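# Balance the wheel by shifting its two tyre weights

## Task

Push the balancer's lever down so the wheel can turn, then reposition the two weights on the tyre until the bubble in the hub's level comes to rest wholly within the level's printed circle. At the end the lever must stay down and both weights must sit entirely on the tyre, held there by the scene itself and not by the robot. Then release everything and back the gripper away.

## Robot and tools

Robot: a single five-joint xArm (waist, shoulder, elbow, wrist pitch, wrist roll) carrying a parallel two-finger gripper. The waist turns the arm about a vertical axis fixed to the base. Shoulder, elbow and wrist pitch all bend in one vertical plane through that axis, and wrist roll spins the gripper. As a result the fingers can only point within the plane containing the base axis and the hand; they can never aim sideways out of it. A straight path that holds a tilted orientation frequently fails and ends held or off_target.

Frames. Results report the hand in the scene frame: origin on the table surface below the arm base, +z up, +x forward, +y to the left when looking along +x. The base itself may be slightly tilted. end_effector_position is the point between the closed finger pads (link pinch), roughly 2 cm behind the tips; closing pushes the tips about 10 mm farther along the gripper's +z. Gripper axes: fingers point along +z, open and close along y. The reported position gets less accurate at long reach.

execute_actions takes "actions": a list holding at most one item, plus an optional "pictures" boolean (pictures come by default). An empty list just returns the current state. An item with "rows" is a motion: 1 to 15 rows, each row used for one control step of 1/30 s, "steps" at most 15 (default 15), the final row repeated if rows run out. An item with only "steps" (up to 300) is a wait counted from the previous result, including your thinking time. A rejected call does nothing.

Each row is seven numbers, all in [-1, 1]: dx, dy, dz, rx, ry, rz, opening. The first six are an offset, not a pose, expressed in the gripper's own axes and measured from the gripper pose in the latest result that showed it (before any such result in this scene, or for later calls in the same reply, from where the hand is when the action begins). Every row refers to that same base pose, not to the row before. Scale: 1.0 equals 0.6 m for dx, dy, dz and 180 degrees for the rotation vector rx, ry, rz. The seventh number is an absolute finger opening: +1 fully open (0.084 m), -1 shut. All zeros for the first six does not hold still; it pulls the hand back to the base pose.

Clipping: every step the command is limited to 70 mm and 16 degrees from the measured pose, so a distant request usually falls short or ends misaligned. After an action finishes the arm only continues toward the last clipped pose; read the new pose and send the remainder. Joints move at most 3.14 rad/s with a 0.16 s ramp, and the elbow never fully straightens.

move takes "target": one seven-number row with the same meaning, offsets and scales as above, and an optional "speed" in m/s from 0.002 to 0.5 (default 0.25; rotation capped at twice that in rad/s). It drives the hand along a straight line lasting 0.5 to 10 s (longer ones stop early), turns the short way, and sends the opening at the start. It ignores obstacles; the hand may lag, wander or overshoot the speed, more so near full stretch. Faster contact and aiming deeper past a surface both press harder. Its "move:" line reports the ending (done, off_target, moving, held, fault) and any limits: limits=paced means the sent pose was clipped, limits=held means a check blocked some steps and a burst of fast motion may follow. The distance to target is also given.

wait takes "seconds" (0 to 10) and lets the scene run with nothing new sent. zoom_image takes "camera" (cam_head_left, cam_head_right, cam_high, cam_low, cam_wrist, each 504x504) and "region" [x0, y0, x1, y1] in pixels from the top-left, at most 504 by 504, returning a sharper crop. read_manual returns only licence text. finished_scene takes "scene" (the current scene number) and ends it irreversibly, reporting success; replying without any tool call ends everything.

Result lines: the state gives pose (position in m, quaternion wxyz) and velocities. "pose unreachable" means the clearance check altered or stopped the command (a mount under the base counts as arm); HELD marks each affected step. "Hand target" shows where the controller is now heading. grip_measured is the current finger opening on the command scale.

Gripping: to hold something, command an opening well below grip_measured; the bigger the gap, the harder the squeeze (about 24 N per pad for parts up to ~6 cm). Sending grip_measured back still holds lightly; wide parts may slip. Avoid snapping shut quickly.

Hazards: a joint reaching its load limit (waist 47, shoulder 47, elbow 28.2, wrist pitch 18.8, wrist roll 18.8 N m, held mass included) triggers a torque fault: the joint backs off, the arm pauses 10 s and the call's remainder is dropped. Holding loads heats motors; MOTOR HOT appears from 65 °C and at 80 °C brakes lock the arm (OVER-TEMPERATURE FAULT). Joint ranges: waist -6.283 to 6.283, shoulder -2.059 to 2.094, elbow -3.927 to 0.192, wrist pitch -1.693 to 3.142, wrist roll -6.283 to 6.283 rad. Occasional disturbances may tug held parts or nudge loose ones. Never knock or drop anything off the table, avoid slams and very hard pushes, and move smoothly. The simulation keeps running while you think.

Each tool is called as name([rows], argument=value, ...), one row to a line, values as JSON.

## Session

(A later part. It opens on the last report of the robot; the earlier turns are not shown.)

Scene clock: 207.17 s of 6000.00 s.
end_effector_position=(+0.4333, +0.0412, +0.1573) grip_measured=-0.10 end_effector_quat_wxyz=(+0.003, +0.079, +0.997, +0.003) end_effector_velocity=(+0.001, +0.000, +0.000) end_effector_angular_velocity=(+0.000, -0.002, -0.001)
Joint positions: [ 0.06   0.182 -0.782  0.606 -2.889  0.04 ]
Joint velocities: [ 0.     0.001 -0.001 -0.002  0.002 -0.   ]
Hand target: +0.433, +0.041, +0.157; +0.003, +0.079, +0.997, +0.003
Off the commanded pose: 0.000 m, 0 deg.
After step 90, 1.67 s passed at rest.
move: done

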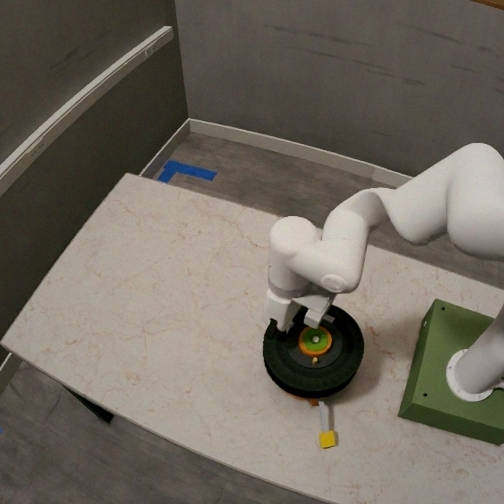

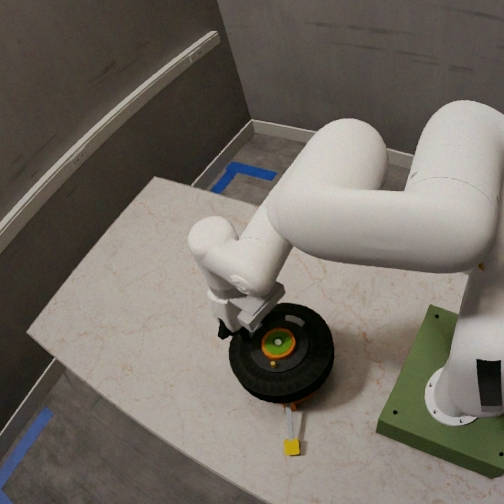

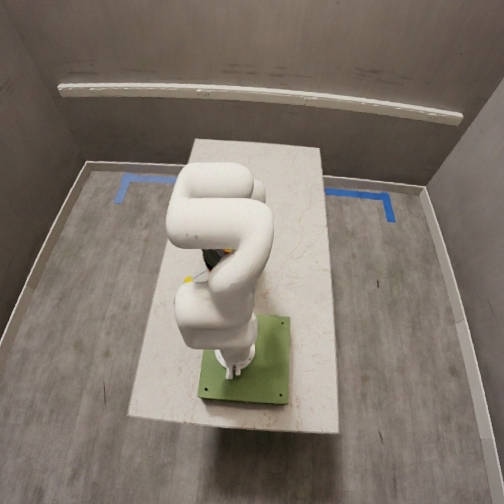

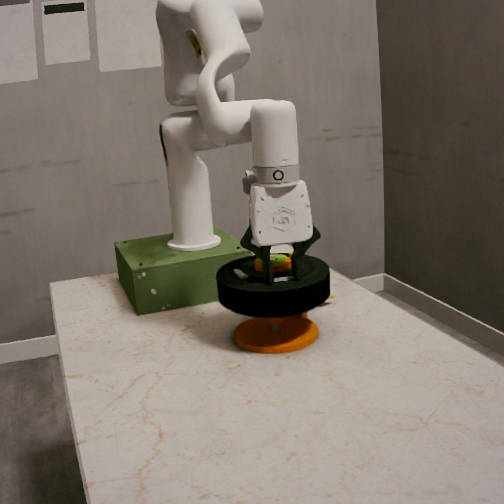

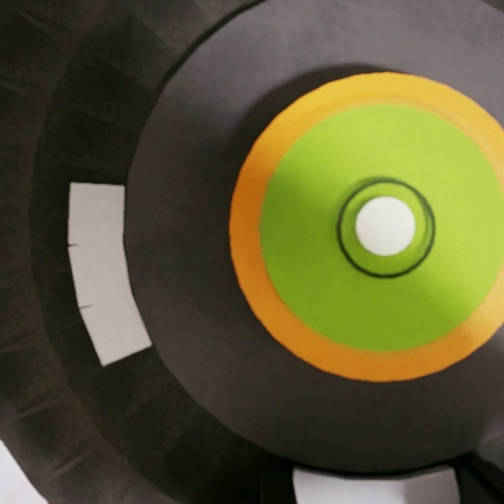

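move(target=[0,0,0,0,0,0,0.4], speed=0.02)

move(target=[0,0,-0.1,0,0,0,0.4], speed=0.1)

wait(seconds=2.5)

Scene clock: 210.43 s of 6000.00 s.
end_effector_position=(+0.4333, +0.0412, +0.1573) grip_measured=+0.39 end_effector_quat_wxyz=(+0.003, +0.079, +0.997, +0.003) end_effector_velocity=(-0.000, -0.000, -0.000) end_effector_angular_velocity=(-0.000, +0.000, -0.000)
Joint positions: [ 0.06   0.182 -0.782  0.606 -2.889  0.061]
Joint velocities: [-0.    -0.     0.002 -0.001 -0.     0.   ]
Hand target: +0.433, +0.041, +0.157; +0.003, +0.079, +0.997, +0.003
Off the commanded pose: 0.000 m, 0 deg.
move: done

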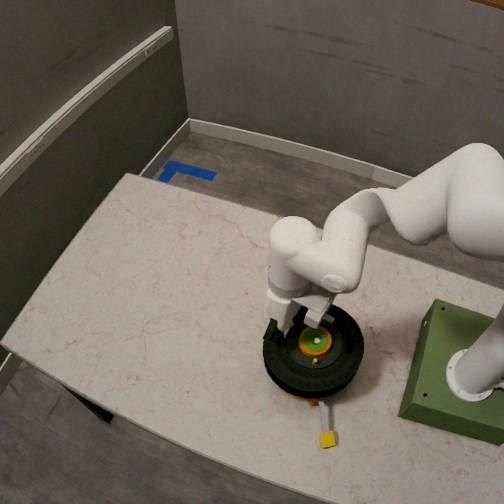

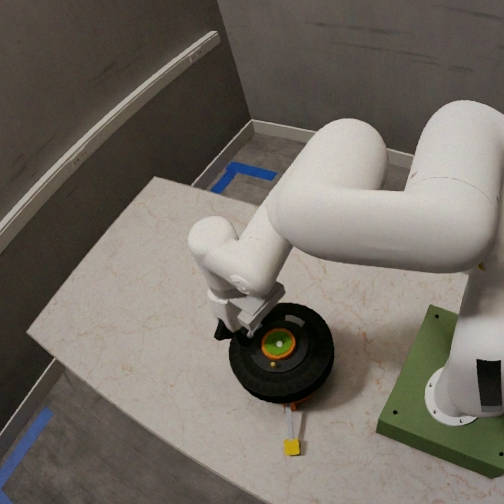

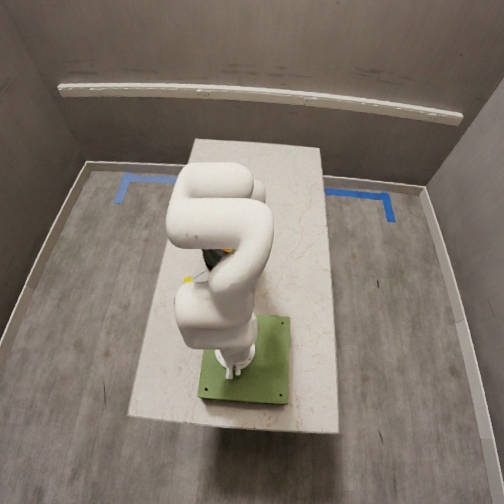

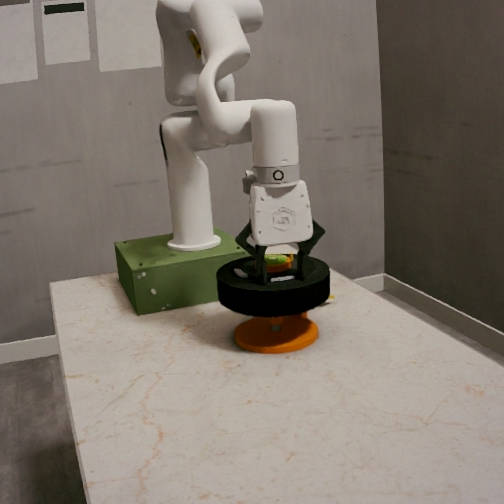

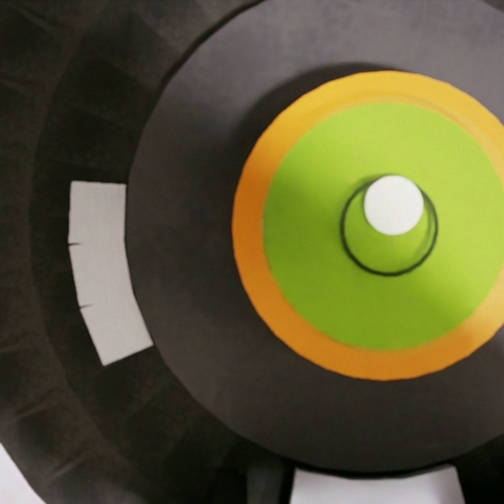

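Scene clock: 211.40 s of 6000.00 s.
end_effector_position=(+0.4326, +0.0407, +0.2169) grip_measured=+0.39 end_effector_quat_wxyz=(+0.003, +0.079, +0.997, +0.003) end_effector_velocity=(+0.000, +0.000, +0.002) end_effector_angular_velocity=(+0.000, -0.000, +0.000)
Joint positions: [ 0.06   0.048 -0.821  0.78  -2.889  0.061]
Joint velocities: [ 0.    -0.002 -0.002  0.005 -0.    -0.   ]
Hand target: +0.433, +0.041, +0.217; +0.003, +0.079, +0.997, +0.003
Off the commanded pose: 0.001 m, 0 deg.
move: done

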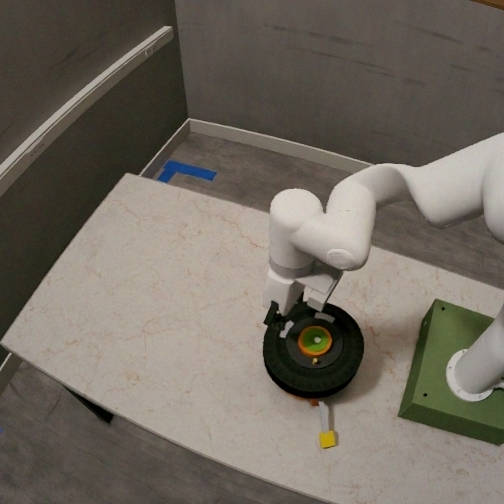

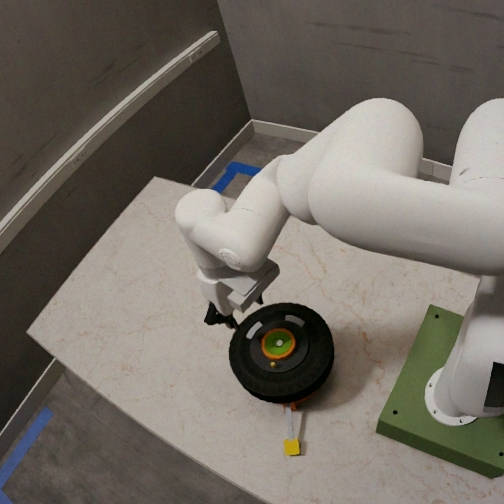

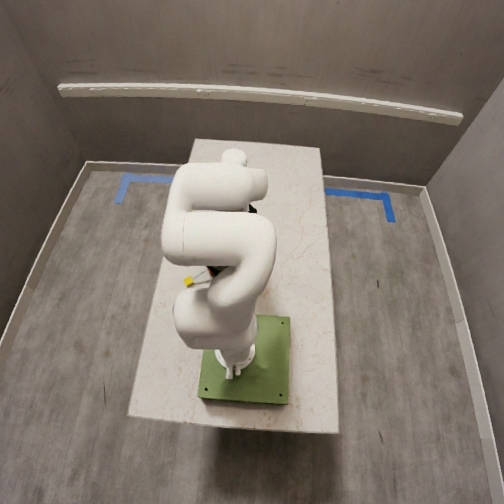

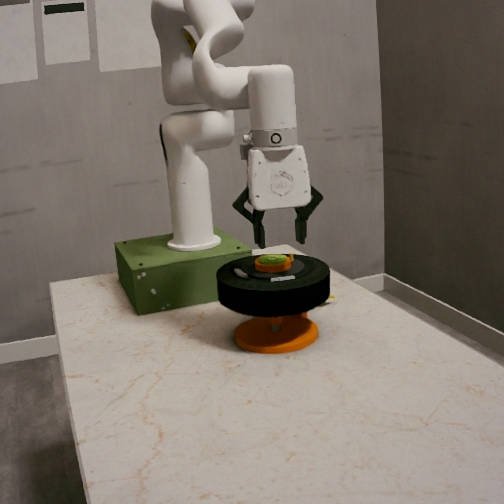

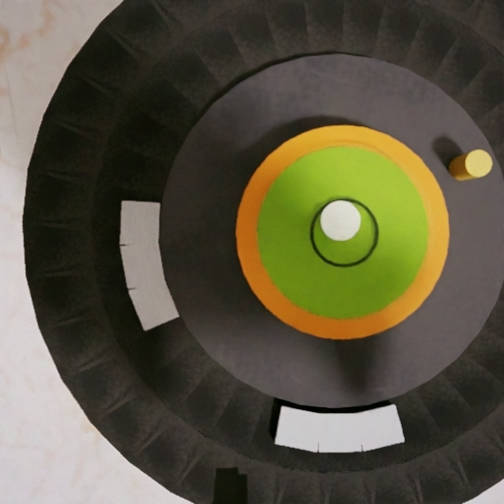

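Scene clock: 213.90 s of 6000.00 s.
end_effector_position=(+0.4328, +0.0408, +0.2173) grip_measured=+0.39 end_effector_quat_wxyz=(+0.003, +0.079, +0.997, +0.003) end_effector_velocity=(+0.000, -0.000, +0.000) end_effector_angular_velocity=(+0.000, -0.001, -0.000)
Joint positions: [ 0.06   0.047 -0.822  0.781 -2.889  0.061]
Joint velocities: [-0. -0. -0. -0. -0.  0.]
Hand target: +0.433, +0.041, +0.217; +0.003, +0.079, +0.997, +0.003
Off the commanded pose: 0.000 m, 0 deg.
Steps of this call (steps 1 to 75: nothing new was sent). Readings (end_effector_position):
1: (+0.4326, +0.0407, +0.2169)
2: (+0.4326, +0.0407, +0.2170)
4: (+0.4327, +0.0408, +0.2171)
8: (+0.4328, +0.0408, +0.2172)
75: the state above

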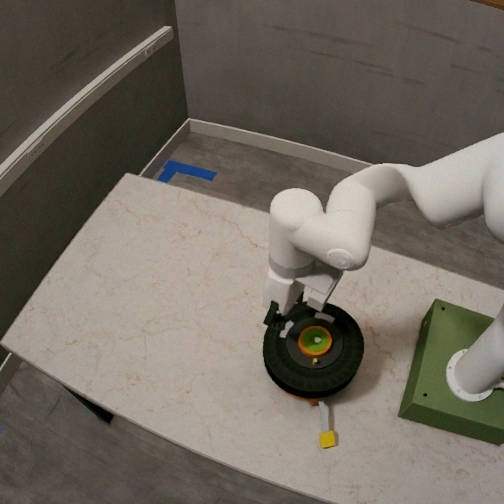

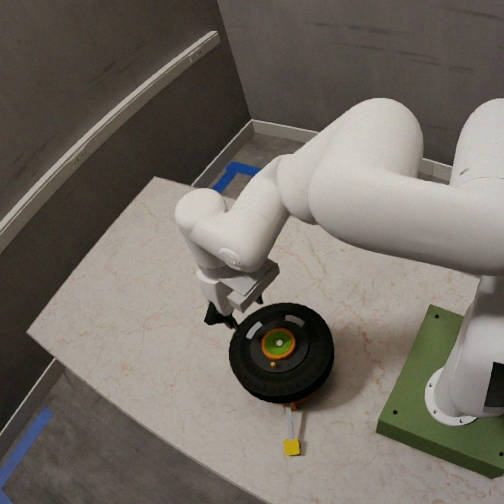

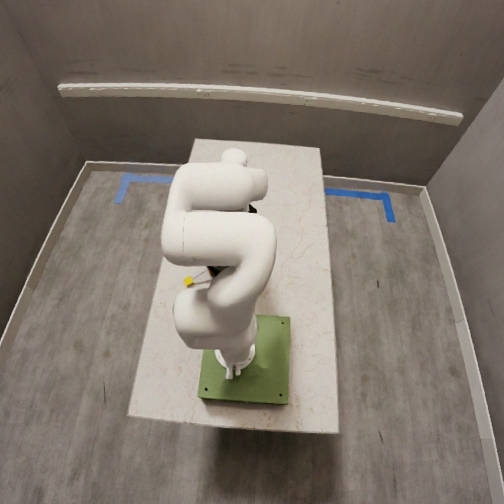

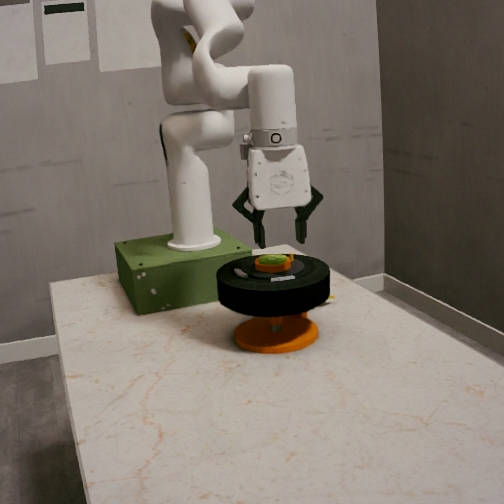

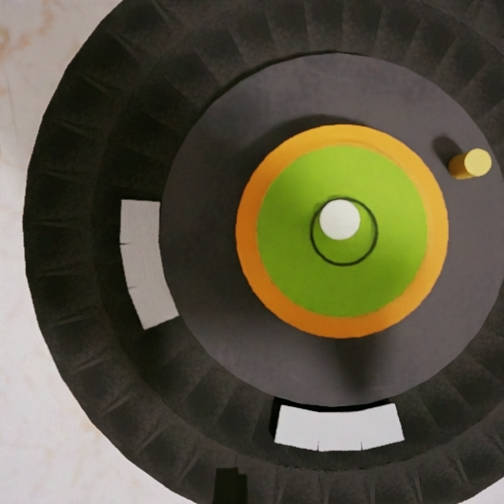

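move(target=[0.0993,-0.1177,0.0622,0,0,0.4456,0.3], speed=0.3)

Scene clock: 223.77 s of 6000.00 s.
end_effector_position=(+0.3635, -0.0195, +0.1791) grip_measured=+0.29 end_effector_quat_wxyz=(+0.000, +0.702, +0.712, +0.005) end_effector_velocity=(-0.000, -0.000, -0.000) end_effector_angular_velocity=(+0.000, -0.000, -0.006)
Joint positions: [-0.087 -0.088 -0.532  0.625 -1.637  0.056]
Joint velocities: [-0.001 -0.001  0.001 -0.001  0.005  0.   ]
Hand target: +0.363, -0.020, +0.179; +0.000, +0.702, +0.712, +0.005
Off the commanded pose: 0.000 m, 0 deg.
After step 90, 4.10 s passed at rest.
move: done

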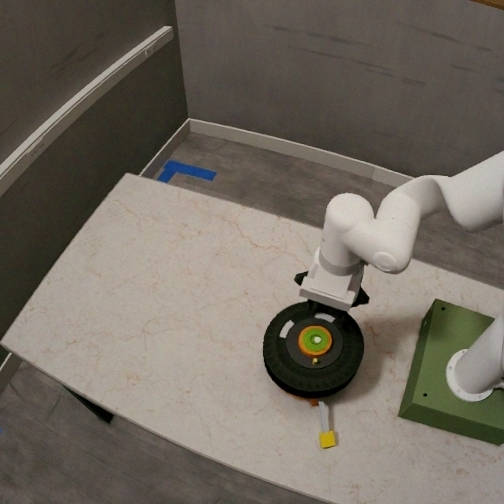

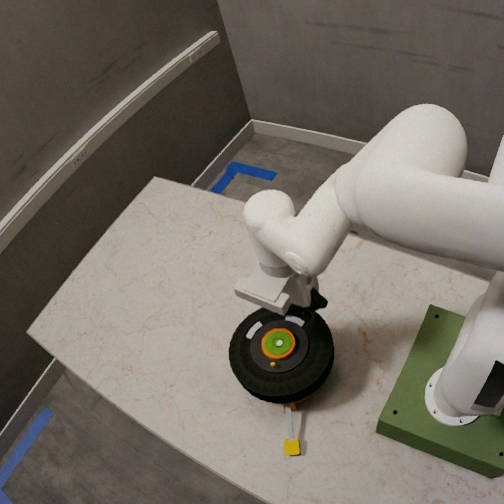

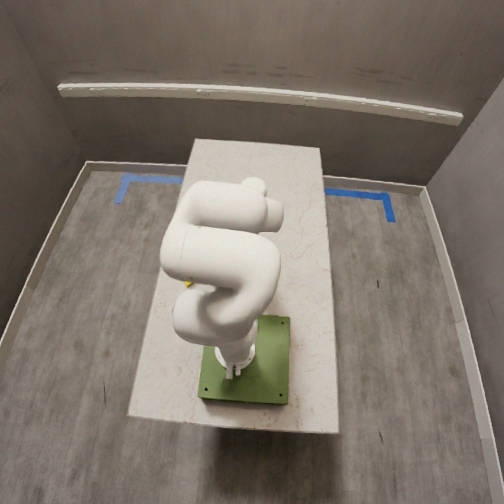

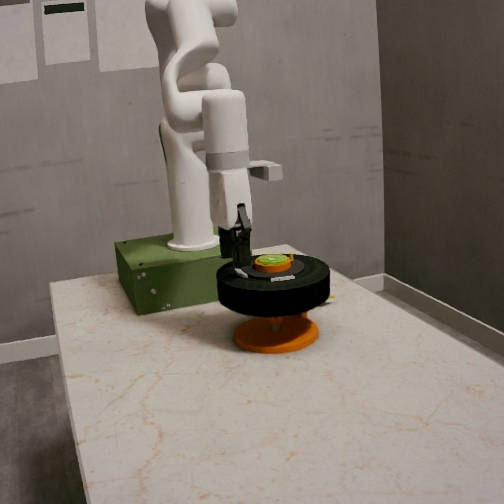

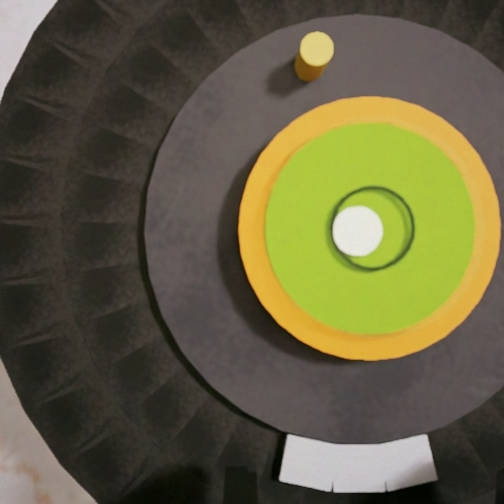

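move(target=[0,0,0.040,0,0,0,0.2], speed=0.02)

Scene clock: 226.90 s of 6000.00 s.
end_effector_position=(+0.3637, -0.0193, +0.1551) grip_measured=+0.19 end_effector_quat_wxyz=(+0.000, +0.702, +0.712, +0.005) end_effector_velocity=(+0.001, +0.000, -0.000) end_effector_angular_velocity=(-0.000, -0.002, +0.000)
Joint positions: [-0.087 -0.016 -0.519  0.541 -1.637  0.052]
Joint velocities: [ 0.     0.002 -0.001 -0.003 -0.     0.   ]
Hand target: +0.364, -0.019, +0.155; +0.000, +0.702, +0.712, +0.005
Off the commanded pose: 0.000 m, 0 deg.
move: done

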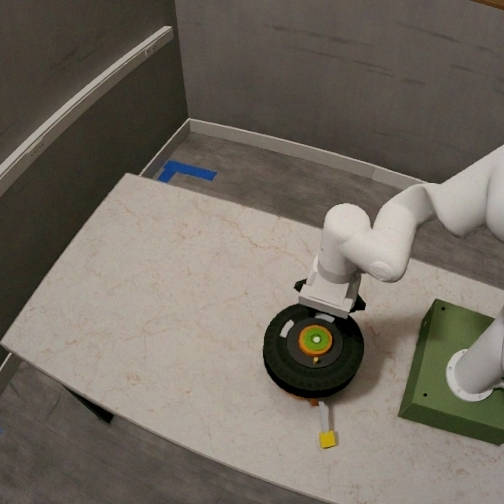

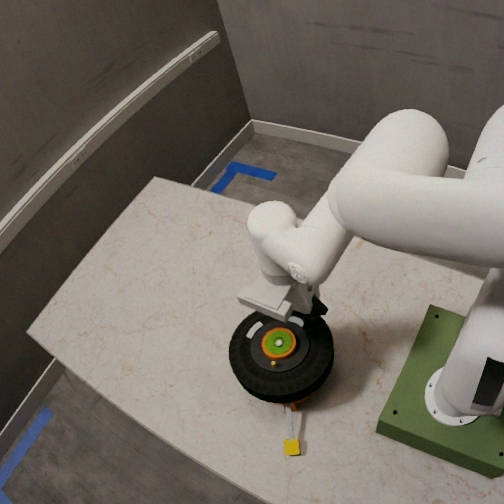

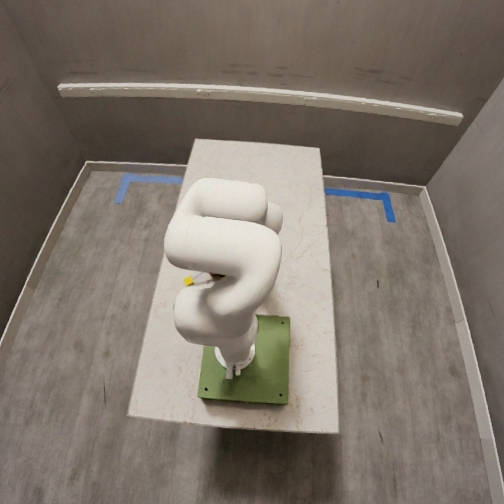

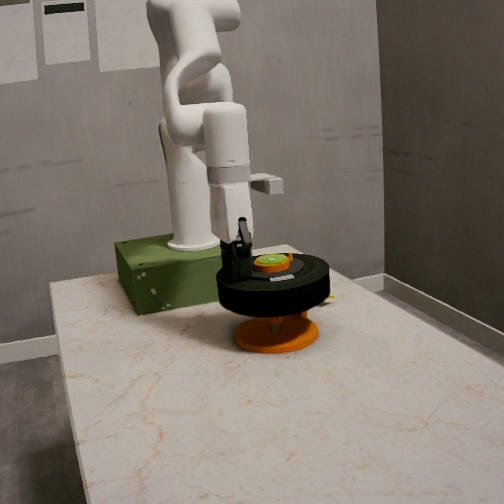

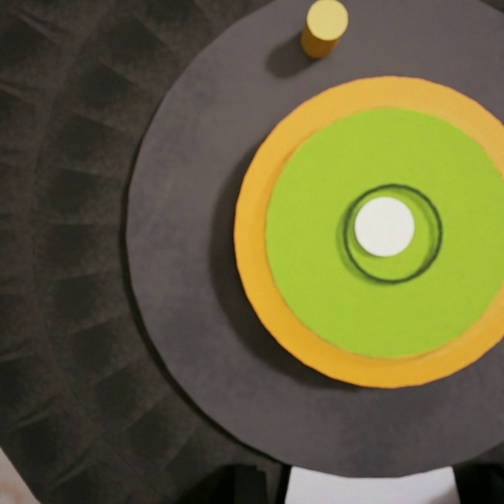

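move(target=[0,0,0.001,0,0,0,-0.4], speed=0.01)

move(target=[-0.001,0,-0.028,0,0,0,-0.4], speed=0.03)

move(target=[0.0007,-0.0128,0,0,0,0.0333,-0.4], speed=0.04)

Scene clock: 229.93 s of 6000.00 s.
end_effector_position=(+0.3637, -0.0194, +0.1546) grip_measured=-0.10 end_effector_quat_wxyz=(+0.000, +0.702, +0.712, +0.005) end_effector_velocity=(-0.001, +0.000, -0.001) end_effector_angular_velocity=(+0.000, +0.002, +0.000)
Joint positions: [-0.087 -0.014 -0.519  0.539 -1.637  0.04 ]
Joint velocities: [ 0.    -0.     0.002 -0.     0.     0.   ]
Hand target: +0.364, -0.019, +0.155; +0.000, +0.702, +0.712, +0.005
Off the commanded pose: 0.000 m, 0 deg.
move: done

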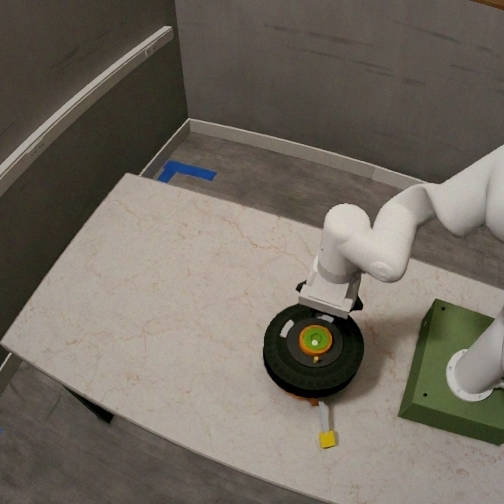

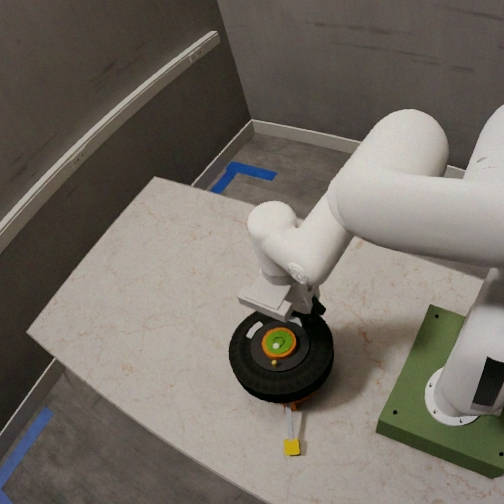

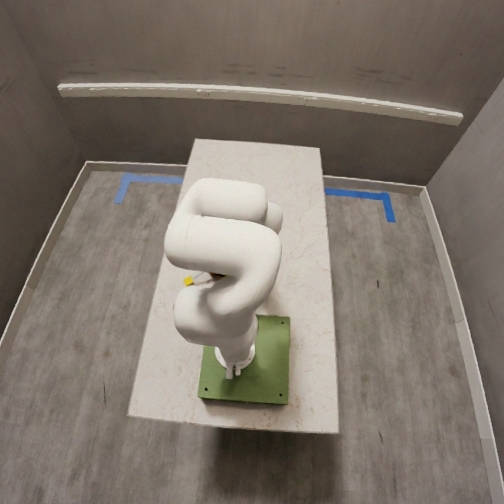

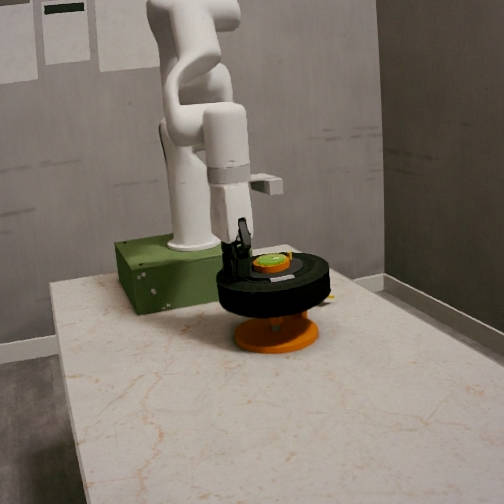

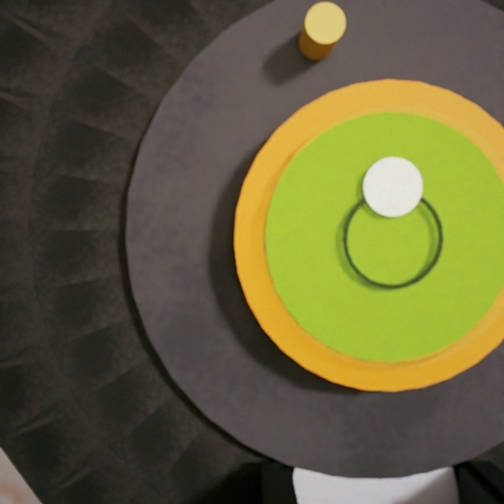

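Scene clock: 230.77 s of 6000.00 s.
end_effector_position=(+0.3636, -0.0201, +0.1713) grip_measured=-0.10 end_effector_quat_wxyz=(+0.000, +0.702, +0.712, +0.005) end_effector_velocity=(-0.001, -0.000, +0.000) end_effector_angular_velocity=(+0.000, +0.003, -0.000)
Joint positions: [-0.089 -0.065 -0.527  0.598 -1.638  0.04 ]
Joint velocities: [-0.    -0.002 -0.     0.005 -0.     0.   ]
Hand target: +0.364, -0.020, +0.171; +0.000, +0.702, +0.712, +0.005
Off the commanded pose: 0.000 m, 0 deg.
move: done

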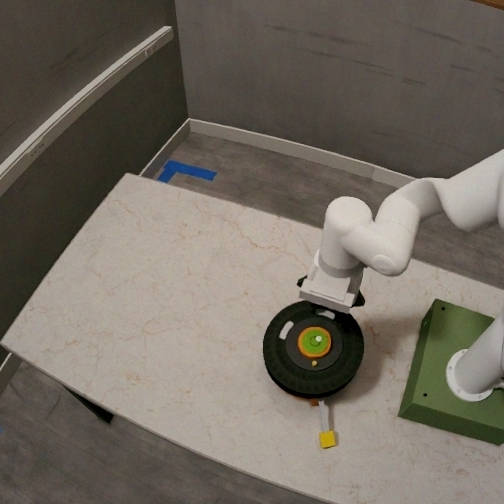

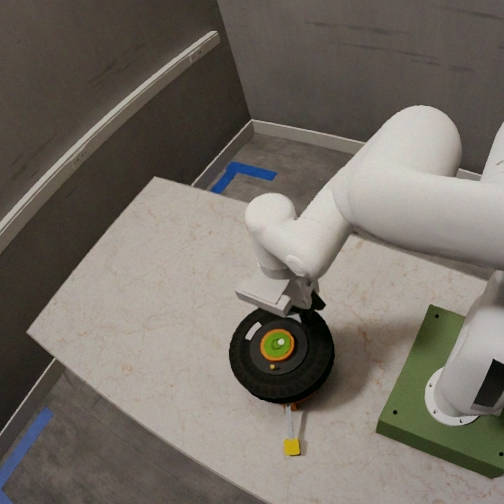

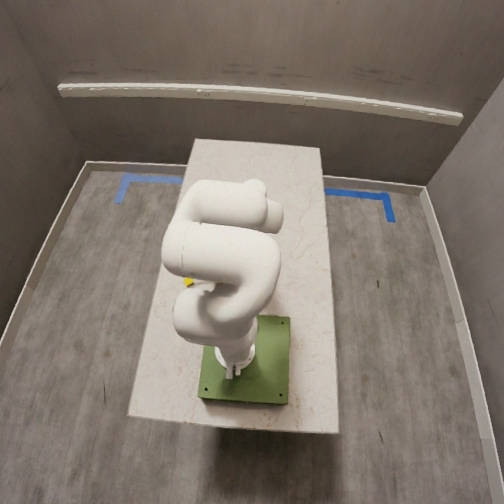

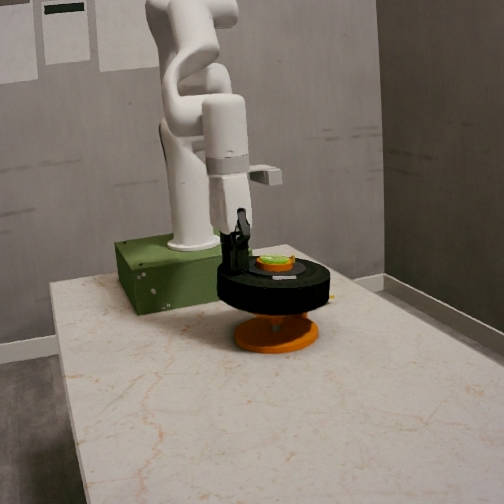

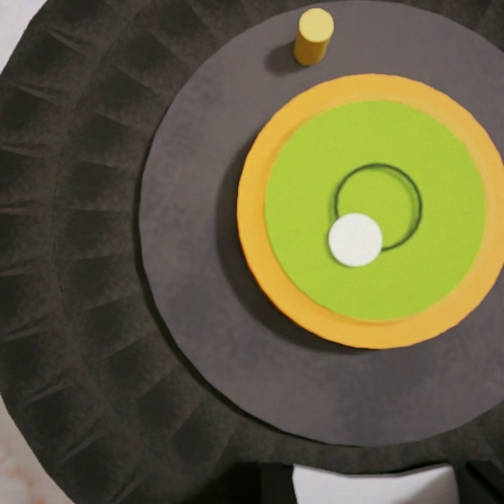

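Scene clock: 232.30 s of 6000.00 s.
end_effector_position=(+0.3559, -0.0198, +0.1712) grip_measured=-0.10 end_effector_quat_wxyz=(-0.000, +0.738, +0.674, +0.005) end_effector_velocity=(-0.000, +0.000, +0.000) end_effector_angular_velocity=(+0.000, -0.000, -0.005)
Joint positions: [-0.089 -0.089 -0.5    0.595 -1.534  0.04 ]
Joint velocities: [ 0.    -0.001  0.     0.     0.005  0.   ]
Hand target: +0.356, -0.020, +0.171; -0.000, +0.739, +0.674, +0.005
Off the commanded pose: 0.000 m, 0 deg.
move: done

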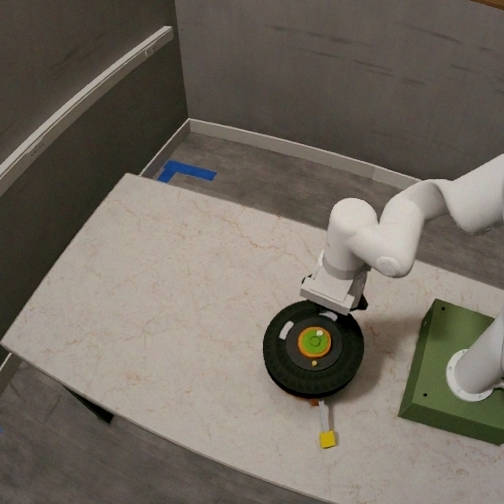

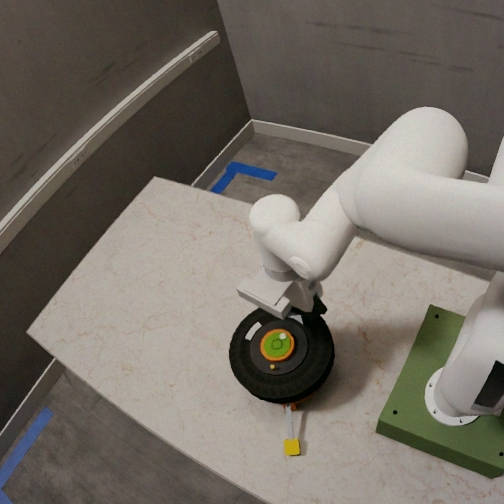

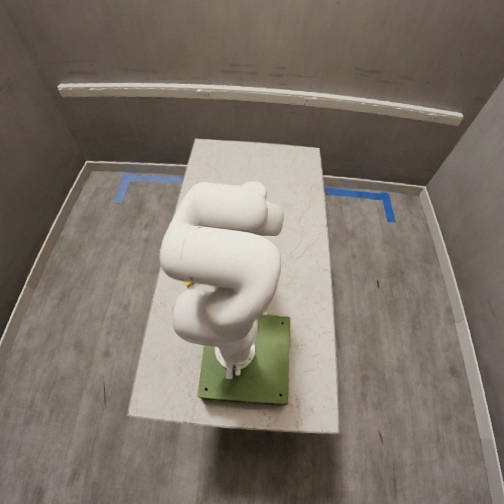

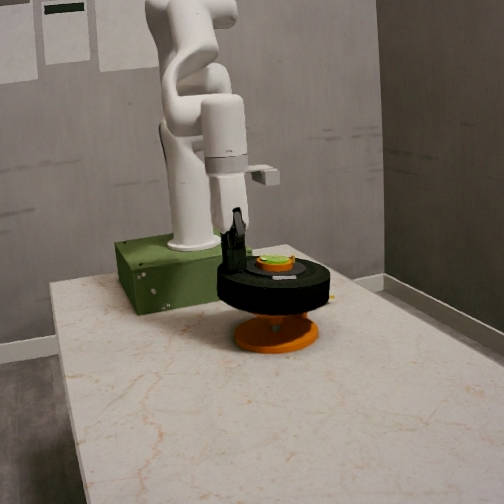

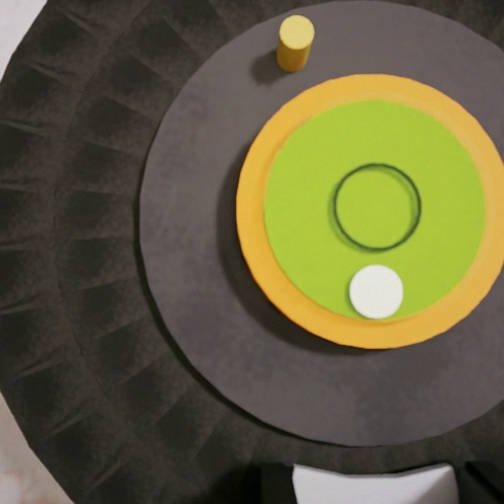

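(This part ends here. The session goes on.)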